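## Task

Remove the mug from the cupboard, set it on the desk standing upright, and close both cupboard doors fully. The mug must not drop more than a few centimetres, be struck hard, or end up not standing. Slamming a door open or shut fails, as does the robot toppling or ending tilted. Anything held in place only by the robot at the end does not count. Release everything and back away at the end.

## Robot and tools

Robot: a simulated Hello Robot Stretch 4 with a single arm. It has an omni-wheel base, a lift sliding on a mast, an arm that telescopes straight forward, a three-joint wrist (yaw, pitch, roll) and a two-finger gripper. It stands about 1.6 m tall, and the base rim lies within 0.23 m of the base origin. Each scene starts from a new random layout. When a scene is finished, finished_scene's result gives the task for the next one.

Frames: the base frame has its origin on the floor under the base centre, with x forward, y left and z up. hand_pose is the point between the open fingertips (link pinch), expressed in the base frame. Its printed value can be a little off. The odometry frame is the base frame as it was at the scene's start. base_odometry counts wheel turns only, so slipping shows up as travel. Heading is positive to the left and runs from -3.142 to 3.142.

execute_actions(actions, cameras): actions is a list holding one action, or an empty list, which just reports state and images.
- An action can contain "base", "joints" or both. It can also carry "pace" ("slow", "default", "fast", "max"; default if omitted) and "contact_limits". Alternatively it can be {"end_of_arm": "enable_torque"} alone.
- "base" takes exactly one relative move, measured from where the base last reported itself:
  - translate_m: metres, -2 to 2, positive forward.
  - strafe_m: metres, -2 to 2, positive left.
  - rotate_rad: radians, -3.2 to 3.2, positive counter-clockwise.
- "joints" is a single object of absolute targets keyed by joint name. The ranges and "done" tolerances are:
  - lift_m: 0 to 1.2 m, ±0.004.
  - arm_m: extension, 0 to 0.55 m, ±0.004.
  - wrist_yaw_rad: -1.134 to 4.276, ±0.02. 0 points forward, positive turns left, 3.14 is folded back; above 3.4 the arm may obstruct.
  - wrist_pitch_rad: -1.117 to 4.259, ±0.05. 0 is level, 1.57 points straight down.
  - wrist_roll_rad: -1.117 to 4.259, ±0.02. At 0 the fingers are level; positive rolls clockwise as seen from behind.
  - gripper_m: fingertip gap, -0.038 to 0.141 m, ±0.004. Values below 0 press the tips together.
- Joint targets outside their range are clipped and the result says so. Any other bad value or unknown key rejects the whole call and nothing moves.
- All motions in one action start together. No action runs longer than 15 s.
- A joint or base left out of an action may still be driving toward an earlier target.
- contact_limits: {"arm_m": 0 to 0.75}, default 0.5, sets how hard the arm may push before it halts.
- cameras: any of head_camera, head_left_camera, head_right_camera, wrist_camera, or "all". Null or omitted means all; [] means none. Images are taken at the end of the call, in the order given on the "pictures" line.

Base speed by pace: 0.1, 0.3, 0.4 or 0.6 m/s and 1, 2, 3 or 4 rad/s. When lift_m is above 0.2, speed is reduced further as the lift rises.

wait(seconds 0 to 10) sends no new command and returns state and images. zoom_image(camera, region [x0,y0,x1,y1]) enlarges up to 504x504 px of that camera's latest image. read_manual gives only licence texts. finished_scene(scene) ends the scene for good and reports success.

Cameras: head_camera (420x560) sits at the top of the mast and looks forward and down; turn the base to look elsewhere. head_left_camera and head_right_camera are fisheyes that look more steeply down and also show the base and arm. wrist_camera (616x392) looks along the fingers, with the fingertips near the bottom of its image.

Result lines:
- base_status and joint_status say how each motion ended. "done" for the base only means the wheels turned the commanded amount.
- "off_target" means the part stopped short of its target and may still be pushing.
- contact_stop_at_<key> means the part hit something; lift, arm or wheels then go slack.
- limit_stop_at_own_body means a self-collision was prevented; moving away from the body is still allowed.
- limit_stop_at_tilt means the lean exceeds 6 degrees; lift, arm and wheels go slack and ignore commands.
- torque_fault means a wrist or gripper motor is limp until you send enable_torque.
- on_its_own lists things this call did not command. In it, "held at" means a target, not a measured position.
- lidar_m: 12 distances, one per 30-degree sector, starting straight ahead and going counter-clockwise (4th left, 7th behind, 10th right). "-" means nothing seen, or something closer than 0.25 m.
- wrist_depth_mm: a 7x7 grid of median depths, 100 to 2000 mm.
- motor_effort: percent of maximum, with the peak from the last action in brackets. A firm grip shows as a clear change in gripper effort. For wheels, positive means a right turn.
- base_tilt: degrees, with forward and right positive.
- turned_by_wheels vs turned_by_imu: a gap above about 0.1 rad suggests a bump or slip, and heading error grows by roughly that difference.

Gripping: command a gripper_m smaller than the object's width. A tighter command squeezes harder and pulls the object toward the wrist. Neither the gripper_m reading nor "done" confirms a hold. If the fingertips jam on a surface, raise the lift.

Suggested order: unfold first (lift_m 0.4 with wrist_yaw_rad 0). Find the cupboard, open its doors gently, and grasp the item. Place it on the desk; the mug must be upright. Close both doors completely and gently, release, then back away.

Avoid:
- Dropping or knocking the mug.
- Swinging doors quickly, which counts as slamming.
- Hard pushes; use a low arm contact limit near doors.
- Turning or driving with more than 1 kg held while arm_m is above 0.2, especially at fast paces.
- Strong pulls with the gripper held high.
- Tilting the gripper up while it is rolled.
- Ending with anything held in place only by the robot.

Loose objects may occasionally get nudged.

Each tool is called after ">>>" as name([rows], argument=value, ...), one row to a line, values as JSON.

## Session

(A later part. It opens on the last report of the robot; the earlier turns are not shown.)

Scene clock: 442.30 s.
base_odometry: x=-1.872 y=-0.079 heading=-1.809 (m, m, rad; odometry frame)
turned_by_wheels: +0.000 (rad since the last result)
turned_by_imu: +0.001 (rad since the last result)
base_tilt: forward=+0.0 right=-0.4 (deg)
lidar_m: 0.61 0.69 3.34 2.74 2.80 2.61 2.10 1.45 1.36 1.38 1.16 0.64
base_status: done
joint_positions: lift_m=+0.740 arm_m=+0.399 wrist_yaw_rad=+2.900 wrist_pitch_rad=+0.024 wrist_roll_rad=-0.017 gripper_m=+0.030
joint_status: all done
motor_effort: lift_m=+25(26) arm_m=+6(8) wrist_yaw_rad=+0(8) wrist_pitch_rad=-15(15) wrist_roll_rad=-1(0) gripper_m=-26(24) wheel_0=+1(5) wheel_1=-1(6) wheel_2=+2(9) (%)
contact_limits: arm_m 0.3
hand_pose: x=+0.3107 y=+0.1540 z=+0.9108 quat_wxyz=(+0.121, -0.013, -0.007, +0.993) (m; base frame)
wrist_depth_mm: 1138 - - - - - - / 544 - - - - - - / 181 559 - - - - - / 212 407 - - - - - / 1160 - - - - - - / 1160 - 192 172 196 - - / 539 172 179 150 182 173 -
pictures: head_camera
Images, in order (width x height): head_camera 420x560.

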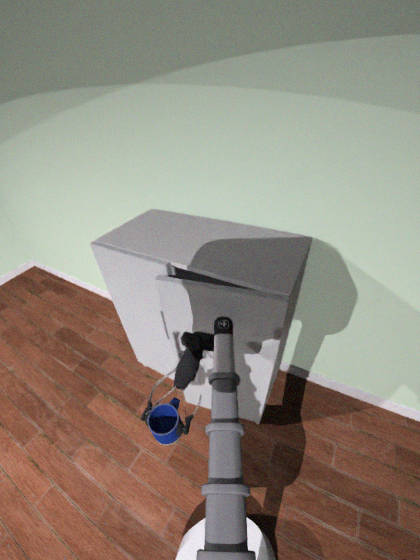

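>>> execute_actions([
  {"joints": {"arm_m": 0.53}, "contact_limits": {"arm_m": 0.1}, "pace": "slow"},
], cameras=["head_camera"])

Scene clock: 445.93 s.
base_odometry: x=-1.872 y=-0.079 heading=-1.808 (m, m, rad; odometry frame)
turned_by_wheels: +0.001 (rad since the last result)
turned_by_imu: +0.003 (rad since the last result)
base_tilt: forward=+0.0 right=-0.4 (deg)
lidar_m: 0.63 0.85 3.35 2.76 2.79 2.61 2.10 1.46 1.36 1.38 1.16 0.63
base_status: not commanded
joint_positions: lift_m=+0.740 arm_m=+0.515 wrist_yaw_rad=+2.900 wrist_pitch_rad=+0.024 wrist_roll_rad=-0.017 gripper_m=+0.030
joint_status: arm_m contact_stop (moved +0.116 of +0.131)
on_its_own: arm_m is slack since a contact_stop (your +0.530 is given up)
motor_effort: lift_m=+25(26) arm_m=+0(15) wrist_yaw_rad=+0(3) wrist_pitch_rad=-13(15) wrist_roll_rad=+0(1) gripper_m=-24(26) wheel_0=+7(7) wheel_1=+3(6) wheel_2=+0(7) (%)
contact_limits: arm_m 0.1
hand_pose: x=+0.4269 y=+0.1539 z=+0.9109 quat_wxyz=(+0.120, -0.013, -0.007, +0.993) (m; base frame)
wrist_depth_mm: 1921 - - - - - - / 1921 - - - - - - / 181 661 - - - - - / 240 407 - - - - - / 1863 - - - - - - / 1863 - 191 172 196 - - / 1808 172 180 150 182 173 -
pictures: head_camera
Images, in order (width x height): head_camera 420x560.

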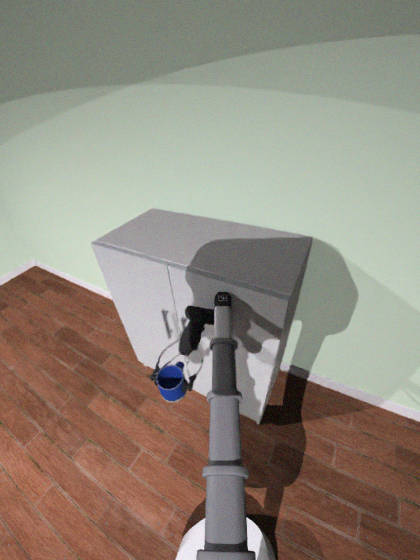

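>>> zoom_image(camera="head_camera", region=[85, 220, 305, 380])

Region (85, 220, 305, 380) of head_camera's 420x560 image, scaled by 2.291, with more detail than that image has; it fills the top 367 rows of this view, and the rest is white.

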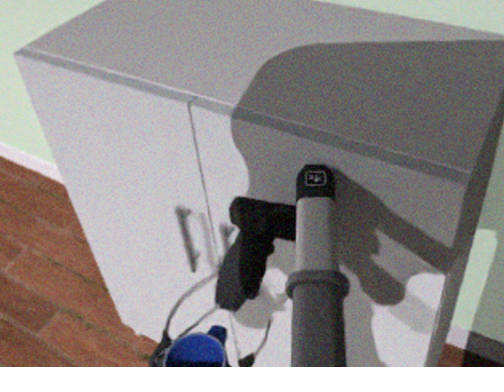

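>>> zoom_image(camera="head_camera", region=[140, 245, 210, 300])

Region (140, 245, 210, 300) of head_camera's 420x560 image, scaled by 7.200, with more detail than that image has; it fills the top 396 rows of this view, and the rest is white.

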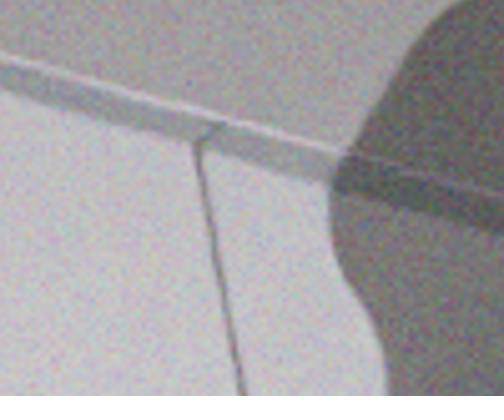

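>>> execute_actions([
  {"base": {"rotate_rad": 1.55}, "joints": {"arm_m": 0.005, "lift_m": 0.45}, "pace": "fast"},
], cameras=["head_camera", "head_right_camera"])

Scene clock: 473.33 s.
base_odometry: x=-1.872 y=-0.079 heading=-0.258 (m, m, rad; odometry frame)
turned_by_wheels: +1.550 (rad since the last result)
turned_by_imu: +1.551 (rad since the last result)
base_tilt: forward=+0.0 right=-0.5 (deg)
lidar_m: 2.73 2.78 2.59 2.11 1.44 1.35 1.41 1.15 0.63 0.63 0.83 3.35
base_status: done
joint_positions: lift_m=+0.450 arm_m=+0.006 wrist_yaw_rad=+2.900 wrist_pitch_rad=+0.024 wrist_roll_rad=-0.017 gripper_m=+0.030
joint_status: all done
motor_effort: lift_m=+18(22) arm_m=-6(8) wrist_yaw_rad=+0(6) wrist_pitch_rad=-15(14) wrist_roll_rad=-1(1) gripper_m=-24(24) wheel_0=+0(8) wheel_1=+2(7) wheel_2=+1(6) (%)
hand_pose: x=-0.0822 y=+0.1538 z=+0.6213 quat_wxyz=(+0.120, -0.013, -0.007, +0.993) (m; base frame)
wrist_depth_mm: 146 1618 1576 1499 1397 1336 1308 / 145 1576 1537 1499 1397 1366 1308 / 145 252 1537 1464 1430 1336 1308 / 151 1576 1537 1464 1397 1336 1308 / 1430 1618 1537 1464 1366 1336 1281 / 1464 1576 191 172 196 1308 1281 / 1397 172 180 150 182 173 1255
pictures: head_camera, head_right_camera
Images, in order (width x height): head_camera 420x560, head_right_camera 420x672.

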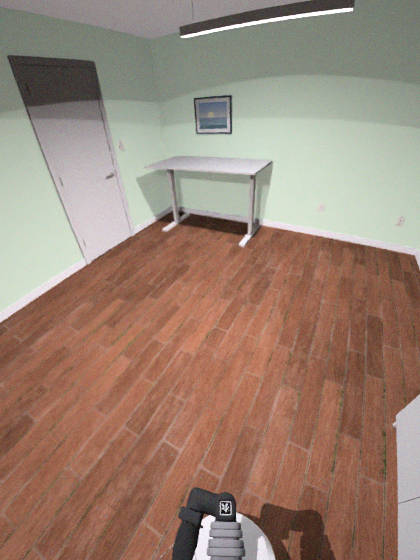

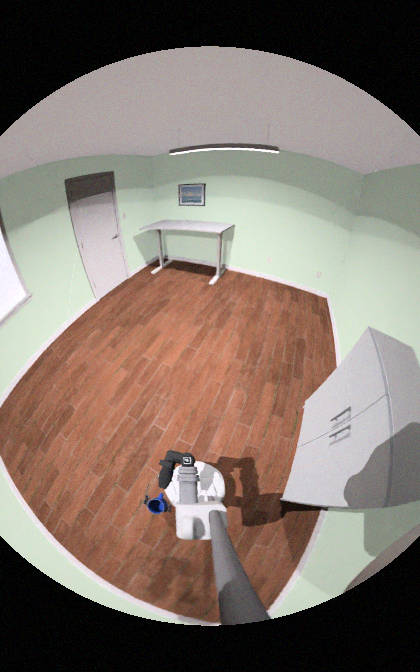

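>>> execute_actions([
  {"base": {"translate_m": 2.0}, "joints": {"arm_m": 0.2, "lift_m": 0.87, "wrist_yaw_rad": 0.0}, "pace": "max"},
], cameras=["head_camera", "wrist_camera"])

Scene clock: 488.47 s.
base_odometry: x=+0.062 y=-0.589 heading=-0.258 (m, m, rad; odometry frame)
turned_by_wheels: +0.000 (rad since the last result)
turned_by_imu: -0.002 (rad since the last result)
base_tilt: forward=+0.0 right=-0.4 (deg)
lidar_m: 0.79 1.03 1.73 1.78 2.31 3.16 3.05 1.69 1.97 2.03 1.65 0.77
base_status: done
joint_positions: lift_m=+0.870 arm_m=+0.199 wrist_yaw_rad=+0.000 wrist_pitch_rad=+0.024 wrist_roll_rad=-0.017 gripper_m=+0.030
joint_status: all done
motor_effort: lift_m=+24(29) arm_m=+6(7) wrist_yaw_rad=-1(12) wrist_pitch_rad=-13(15) wrist_roll_rad=-1(1) gripper_m=-24(23) wheel_0=+0(6) wheel_1=+0(8) wheel_2=+0(13) (%)
hand_pose: x=+0.6583 y=-0.0874 z=+1.0410 quat_wxyz=(+1.000, -0.008, +0.012, +0.000) (m; base frame)
wrist_depth_mm: 1576 1661 1430 1281 1160 1060 976 / 1537 1618 1397 1255 1138 1042 960 / 1576 1576 1366 1255 1138 1042 946 / 1576 1576 1397 1255 1118 1025 946 / 1118 1182 1255 1205 1118 1025 946 / 640 559 192 172 196 621 820 / 1160 172 180 150 182 173 392
pictures: head_camera, wrist_camera
Images, in order (width x height): head_camera 420x560, wrist_camera 616x392.

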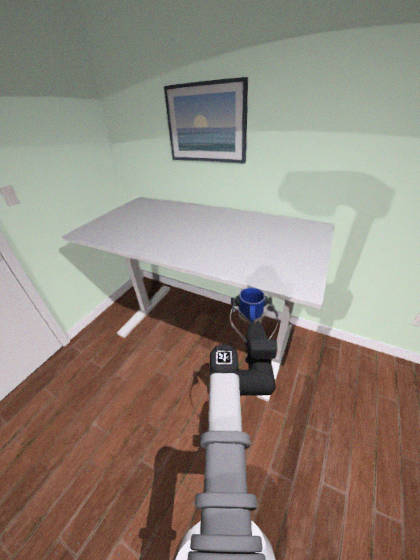

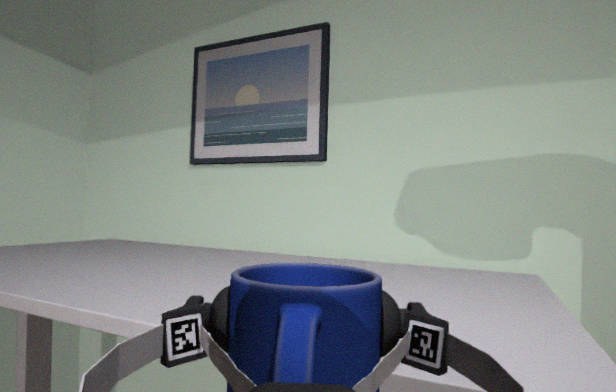

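>>> execute_actions([
  {"base": {"translate_m": 0.1}, "joints": {"arm_m": 0.48, "lift_m": 0.89}, "pace": "fast"},
], cameras=["head_camera", "wrist_camera"])

Scene clock: 500.63 s.
base_odometry: x=+0.158 y=-0.614 heading=-0.258 (m, m, rad; odometry frame)
turned_by_wheels: +0.000 (rad since the last result)
turned_by_imu: +0.001 (rad since the last result)
base_tilt: forward=+0.1 right=-0.4 (deg)
lidar_m: 0.70 0.91 1.65 1.73 2.25 3.26 3.13 1.80 2.00 2.06 1.56 0.68
base_status: done
joint_positions: lift_m=+0.890 arm_m=+0.479 wrist_yaw_rad=+0.000 wrist_pitch_rad=+0.024 wrist_roll_rad=-0.017 gripper_m=+0.030
joint_status: all done
motor_effort: lift_m=+25(31) arm_m=+6(9) wrist_yaw_rad=-1(1) wrist_pitch_rad=-13(15) wrist_roll_rad=-1(0) gripper_m=-24(24) wheel_0=+0(6) wheel_1=-1(7) wheel_2=+2(9) (%)
hand_pose: x=+0.9383 y=-0.0873 z=+1.0609 quat_wxyz=(+1.000, -0.008, +0.012, +0.000) (m; base frame)
wrist_depth_mm: 1308 1138 991 878 820 750 691 / 1308 1118 960 878 820 741 683 / 1281 1138 960 878 798 741 683 / 1308 1118 976 891 809 732 668 / 1229 1078 960 866 798 732 676 / 603 627 192 172 196 691 661 / 399 172 180 150 182 173 439
pictures: head_camera, wrist_camera
Images, in order (width x height): head_camera 420x560, wrist_camera 616x392.

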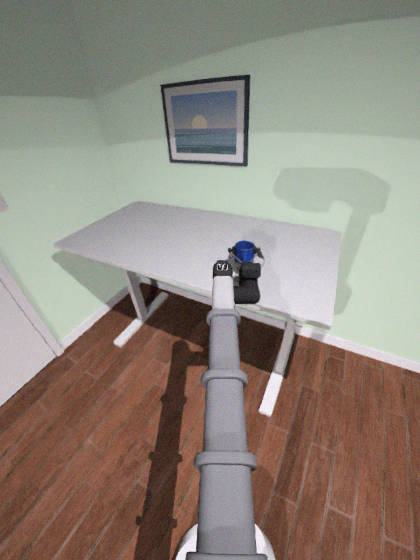

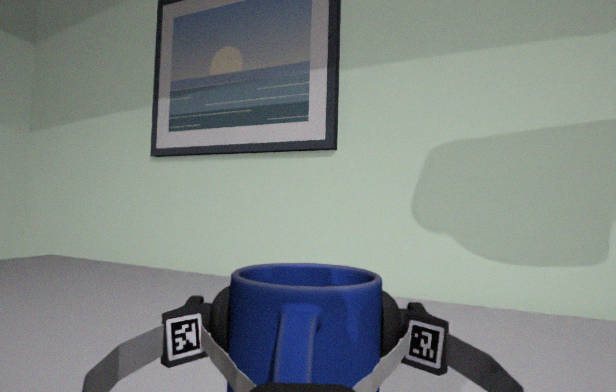

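>>> execute_actions([
  {"joints": {"lift_m": 0.84}},
], cameras=["wrist_camera"])

Scene clock: 509.57 s.
base_odometry: x=+0.158 y=-0.614 heading=-0.258 (m, m, rad; odometry frame)
turned_by_wheels: +0.000 (rad since the last result)
turned_by_imu: +0.001 (rad since the last result)
base_tilt: forward=+0.0 right=-0.4 (deg)
lidar_m: 0.72 0.92 1.68 1.73 2.25 3.25 3.16 1.79 1.99 2.06 1.56 0.68
base_status: not commanded
joint_positions: lift_m=+0.840 arm_m=+0.479 wrist_yaw_rad=+0.000 wrist_pitch_rad=+0.024 wrist_roll_rad=-0.017 gripper_m=+0.030
joint_status: all done
motor_effort: lift_m=+18(24) arm_m=+6(6) wrist_yaw_rad=-2(0) wrist_pitch_rad=-14(13) wrist_roll_rad=+0(0) gripper_m=-24(25) wheel_0=+0(0) wheel_1=-1(1) wheel_2=+2(2) (%)
hand_pose: x=+0.9383 y=-0.0873 z=+1.0114 quat_wxyz=(+1.000, -0.008, +0.012, +0.000) (m; base frame)
wrist_depth_mm: 1308 1138 991 878 809 750 691 / 1281 1138 991 878 809 741 676 / 1281 1118 976 891 809 741 683 / 1281 1118 976 878 809 741 676 / 891 946 960 854 788 732 668 / 436 449 192 172 196 492 508 / 285 172 179 150 182 173 314
pictures: wrist_camera
Images, in order (width x height): wrist_camera 616x392.

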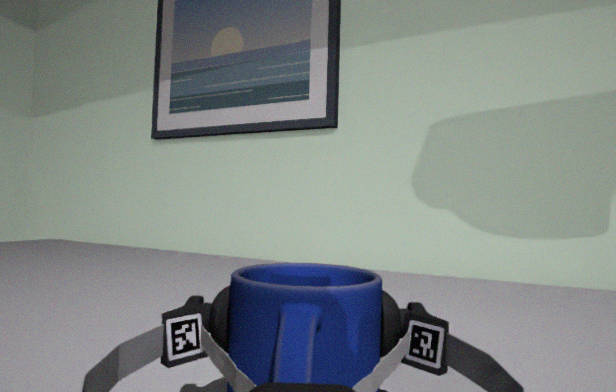

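>>> execute_actions([
  {"joints": {"lift_m": 0.83}, "pace": "slow"},
], cameras=["wrist_camera"])

Scene clock: 512.13 s.
base_odometry: x=+0.158 y=-0.614 heading=-0.258 (m, m, rad; odometry frame)
turned_by_wheels: +0.000 (rad since the last result)
turned_by_imu: +0.000 (rad since the last result)
base_tilt: forward=+0.1 right=-0.5 (deg)
lidar_m: 0.72 0.93 1.68 1.73 2.27 3.25 3.14 1.78 1.99 2.05 1.56 0.68
base_status: not commanded
joint_positions: lift_m=+0.831 arm_m=+0.479 wrist_yaw_rad=+0.000 wrist_pitch_rad=+0.016 wrist_roll_rad=-0.017 gripper_m=+0.030
joint_status: all done
motor_effort: lift_m=+14(17) arm_m=+6(6) wrist_yaw_rad=-2(0) wrist_pitch_rad=+11(14) wrist_roll_rad=-1(0) gripper_m=-23(24) wheel_0=+0(0) wheel_1=-1(1) wheel_2=+2(2) (%)
hand_pose: x=+0.9383 y=-0.0873 z=+1.0043 quat_wxyz=(+1.000, -0.008, +0.008, +0.000) (m; base frame)
wrist_depth_mm: 1336 1160 1008 891 831 750 691 / 1308 1160 991 878 820 750 691 / 1281 1138 991 891 809 732 683 / 1308 1118 1008 891 809 741 676 / 960 1025 946 866 788 732 676 / 436 452 191 172 196 504 512 / 283 172 180 148 182 173 312
pictures: wrist_camera
Images, in order (width x height): wrist_camera 616x392.

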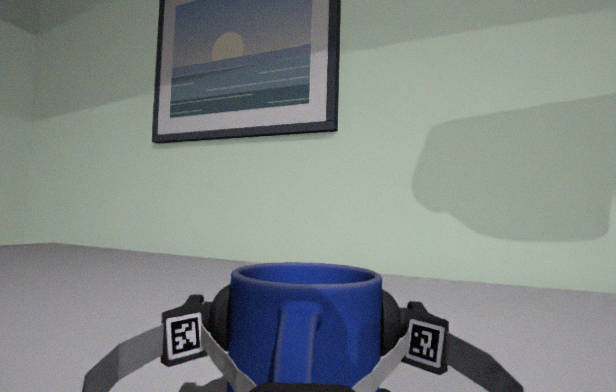

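>>> execute_actions([
  {"joints": {"gripper_m": 0.11, "lift_m": 0.834}},
], cameras=["wrist_camera", "head_camera"])

Scene clock: 515.77 s.
base_odometry: x=+0.158 y=-0.614 heading=-0.258 (m, m, rad; odometry frame)
turned_by_wheels: +0.000 (rad since the last result)
turned_by_imu: +0.001 (rad since the last result)
base_tilt: forward=+0.0 right=-0.4 (deg)
lidar_m: 0.71 0.92 1.67 1.72 2.27 3.25 3.14 1.78 2.02 2.07 1.57 0.67
base_status: not commanded
joint_positions: lift_m=+0.834 arm_m=+0.479 wrist_yaw_rad=+0.000 wrist_pitch_rad=+0.021 wrist_roll_rad=-0.017 gripper_m=+0.110
joint_status: all done
motor_effort: lift_m=+24(22) arm_m=+6(6) wrist_yaw_rad=+1(1) wrist_pitch_rad=-3(11) wrist_roll_rad=+0(0) gripper_m=-2(24) wheel_0=+0(0) wheel_1=-1(1) wheel_2=+2(2) (%)
hand_pose: x=+0.9383 y=-0.0874 z=+1.0060 quat_wxyz=(+1.000, -0.008, +0.010, +0.000) (m; base frame)
wrist_depth_mm: 1308 1160 991 878 809 741 691 / 1308 1138 976 891 809 741 691 / 1281 1118 991 891 809 741 676 / 1308 1118 991 891 809 741 676 / 904 946 946 854 788 732 668 / 424 436 213 184 211 488 496 / 278 264 215 153 202 282 306
pictures: head_camera, wrist_camera
Images, in order (width x height): head_camera 420x560, wrist_camera 616x392.

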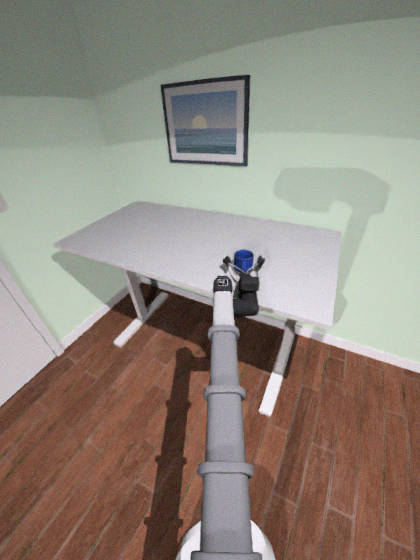

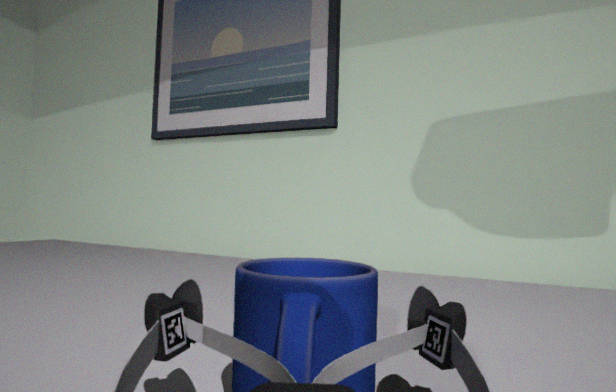

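The mug is standing on the desk and the fingers are clear, so I'm retracting the arm and backing away.

>>> execute_actions([
  {"base": {"translate_m": -0.15}, "joints": {"arm_m": 0.1}, "pace": "fast"},
])

Scene clock: 518.97 s.
base_odometry: x=+0.013 y=-0.576 heading=-0.258 (m, m, rad; odometry frame)
turned_by_wheels: +0.000 (rad since the last result)
turned_by_imu: +0.001 (rad since the last result)
base_tilt: forward=+0.0 right=-0.4 (deg)
lidar_m: 0.83 1.10 1.75 1.81 2.34 3.12 3.02 1.66 1.95 1.99 1.72 0.82
base_status: done
joint_positions: lift_m=+0.834 arm_m=+0.101 wrist_yaw_rad=+0.000 wrist_pitch_rad=+0.021 wrist_roll_rad=-0.017 gripper_m=+0.110
joint_status: all done
motor_effort: lift_m=+23(24) arm_m=-6(7) wrist_yaw_rad=+0(1) wrist_pitch_rad=-6(5) wrist_roll_rad=+0(1) gripper_m=+0(0) wheel_0=+1(3) wheel_1=+2(7) wheel_2=-2(10) (%)
hand_pose: x=+0.5604 y=-0.0875 z=+1.0059 quat_wxyz=(+1.000, -0.008, +0.011, +0.000) (m; base frame)
wrist_depth_mm: 1618 1808 1618 1397 1308 1160 1060 / 1618 1808 1537 1366 1308 1160 1078 / 1618 1808 1537 1366 1281 1138 1078 / 1618 1708 1576 1366 1255 1160 1078 / 1118 976 1025 723 1160 1138 1078 / 1537 1756 609 615 512 488 1060 / 1576 1618 1499 1308 1205 1078 1060
pictures: head_camera, head_left_camera, head_right_camera, wrist_camera
Images, in order (width x height): head_camera 420x560, head_left_camera 420x672, head_right_camera 420x672, wrist_camera 616x392.

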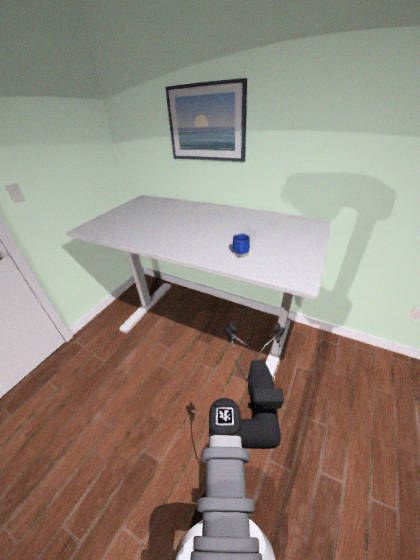

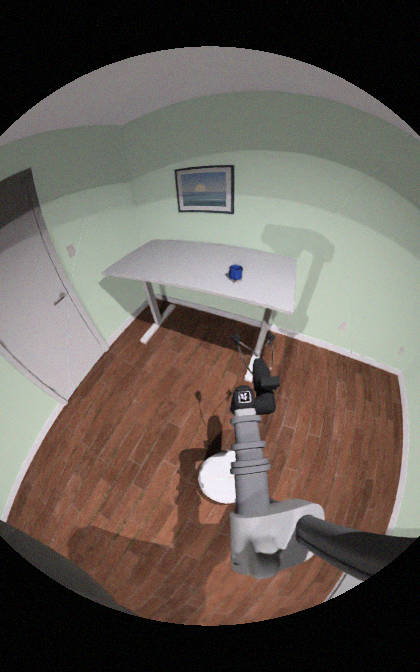

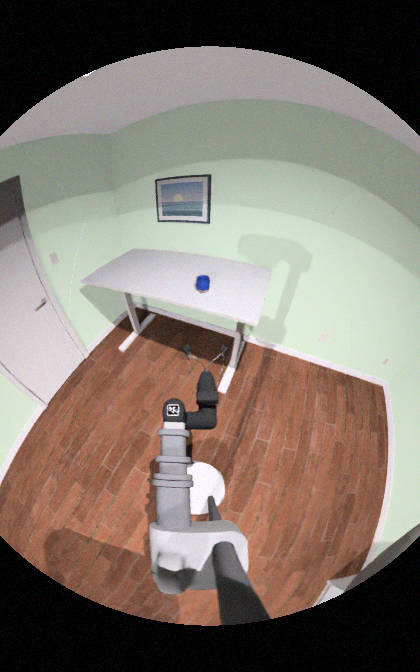

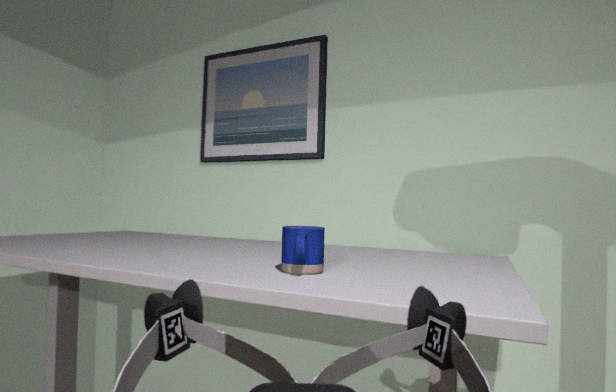

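>>> zoom_image(camera="head_right_camera", region=[280, 520, 420, 640])

Region (280, 520, 420, 640) of head_right_camera's 420x672 image, scaled by 3.600, with more detail than that image has; it fills the top 432 rows of this view, and the rest is white.

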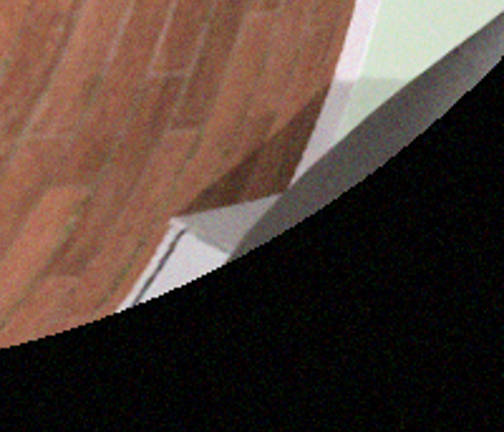

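>>> execute_actions([
  {"base": {"rotate_rad": -1.7}, "pace": "max"},
], cameras=["head_right_camera", "head_left_camera"])

Scene clock: 529.37 s.
base_odometry: x=+0.013 y=-0.576 heading=-1.958 (m, m, rad; odometry frame)
turned_by_wheels: -1.700 (rad since the last result)
turned_by_imu: -1.698 (rad since the last result)
base_tilt: forward=+0.1 right=-0.4 (deg)
lidar_m: 1.95 1.80 0.82 0.82 0.99 1.76 1.77 2.13 3.12 3.13 1.68 1.67
base_status: done
joint_positions: lift_m=+0.834 arm_m=+0.101 wrist_yaw_rad=+0.000 wrist_pitch_rad=+0.021 wrist_roll_rad=-0.017 gripper_m=+0.110
joint_status: not commanded
motor_effort: lift_m=+24(24) arm_m=-6(6) wrist_yaw_rad=+0(0) wrist_pitch_rad=-5(6) wrist_roll_rad=-1(1) gripper_m=+0(2) wheel_0=+1(6) wheel_1=-1(10) wheel_2=+0(6) (%)
hand_pose: x=+0.5604 y=-0.0874 z=+1.0059 quat_wxyz=(+1.000, -0.008, +0.011, +0.000) (m; base frame)
wrist_depth_mm: 1708 - 1808 1661 1576 1499 1366 / 1618 1921 1863 1708 1576 1499 1430 / 1661 1921 1756 1661 1537 1499 1397 / 1661 1983 1756 1661 1537 1464 1336 / 1661 1921 1756 1661 1576 1464 1366 / 1661 1808 1708 1618 1499 1430 1366 / 1661 1921 1708 1618 1499 1430 1366
pictures: head_left_camera, head_right_camera
Images, in order (width x height): head_left_camera 420x672, head_right_camera 420x672.

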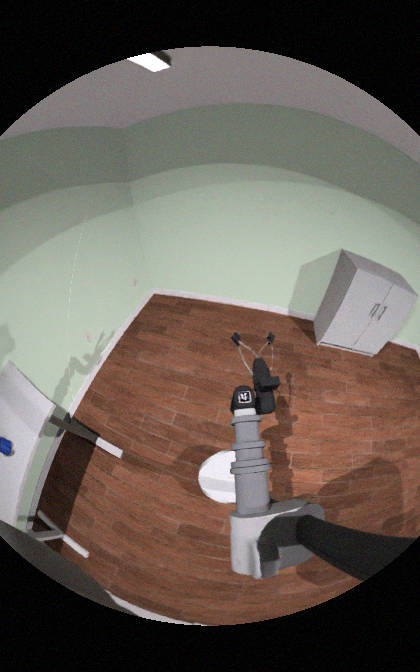

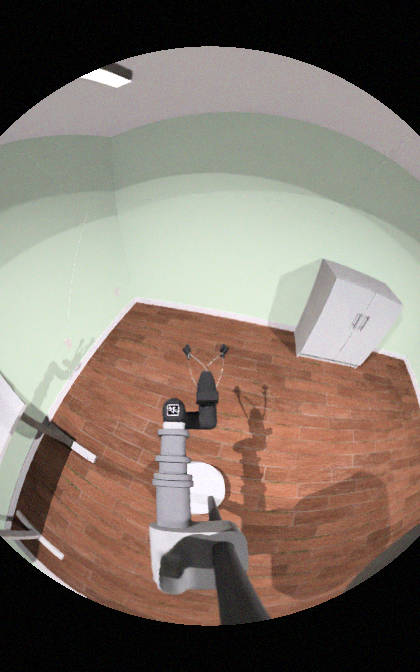

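>>> zoom_image(camera="head_right_camera", region=[285, 250, 415, 380])

Region (285, 250, 415, 380) of head_right_camera's 420x672 image, scaled by 3.877, with more detail than that image has.

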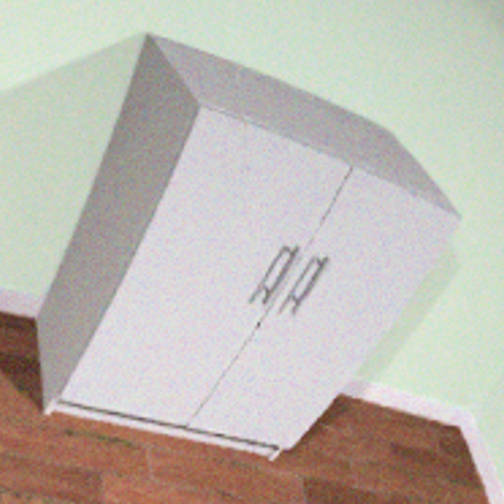

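Both doors are flush and the mug is standing on the desk, so I'm ending scene 1.

>>> finished_scene(scene=1)

The scene is finished: the task was done.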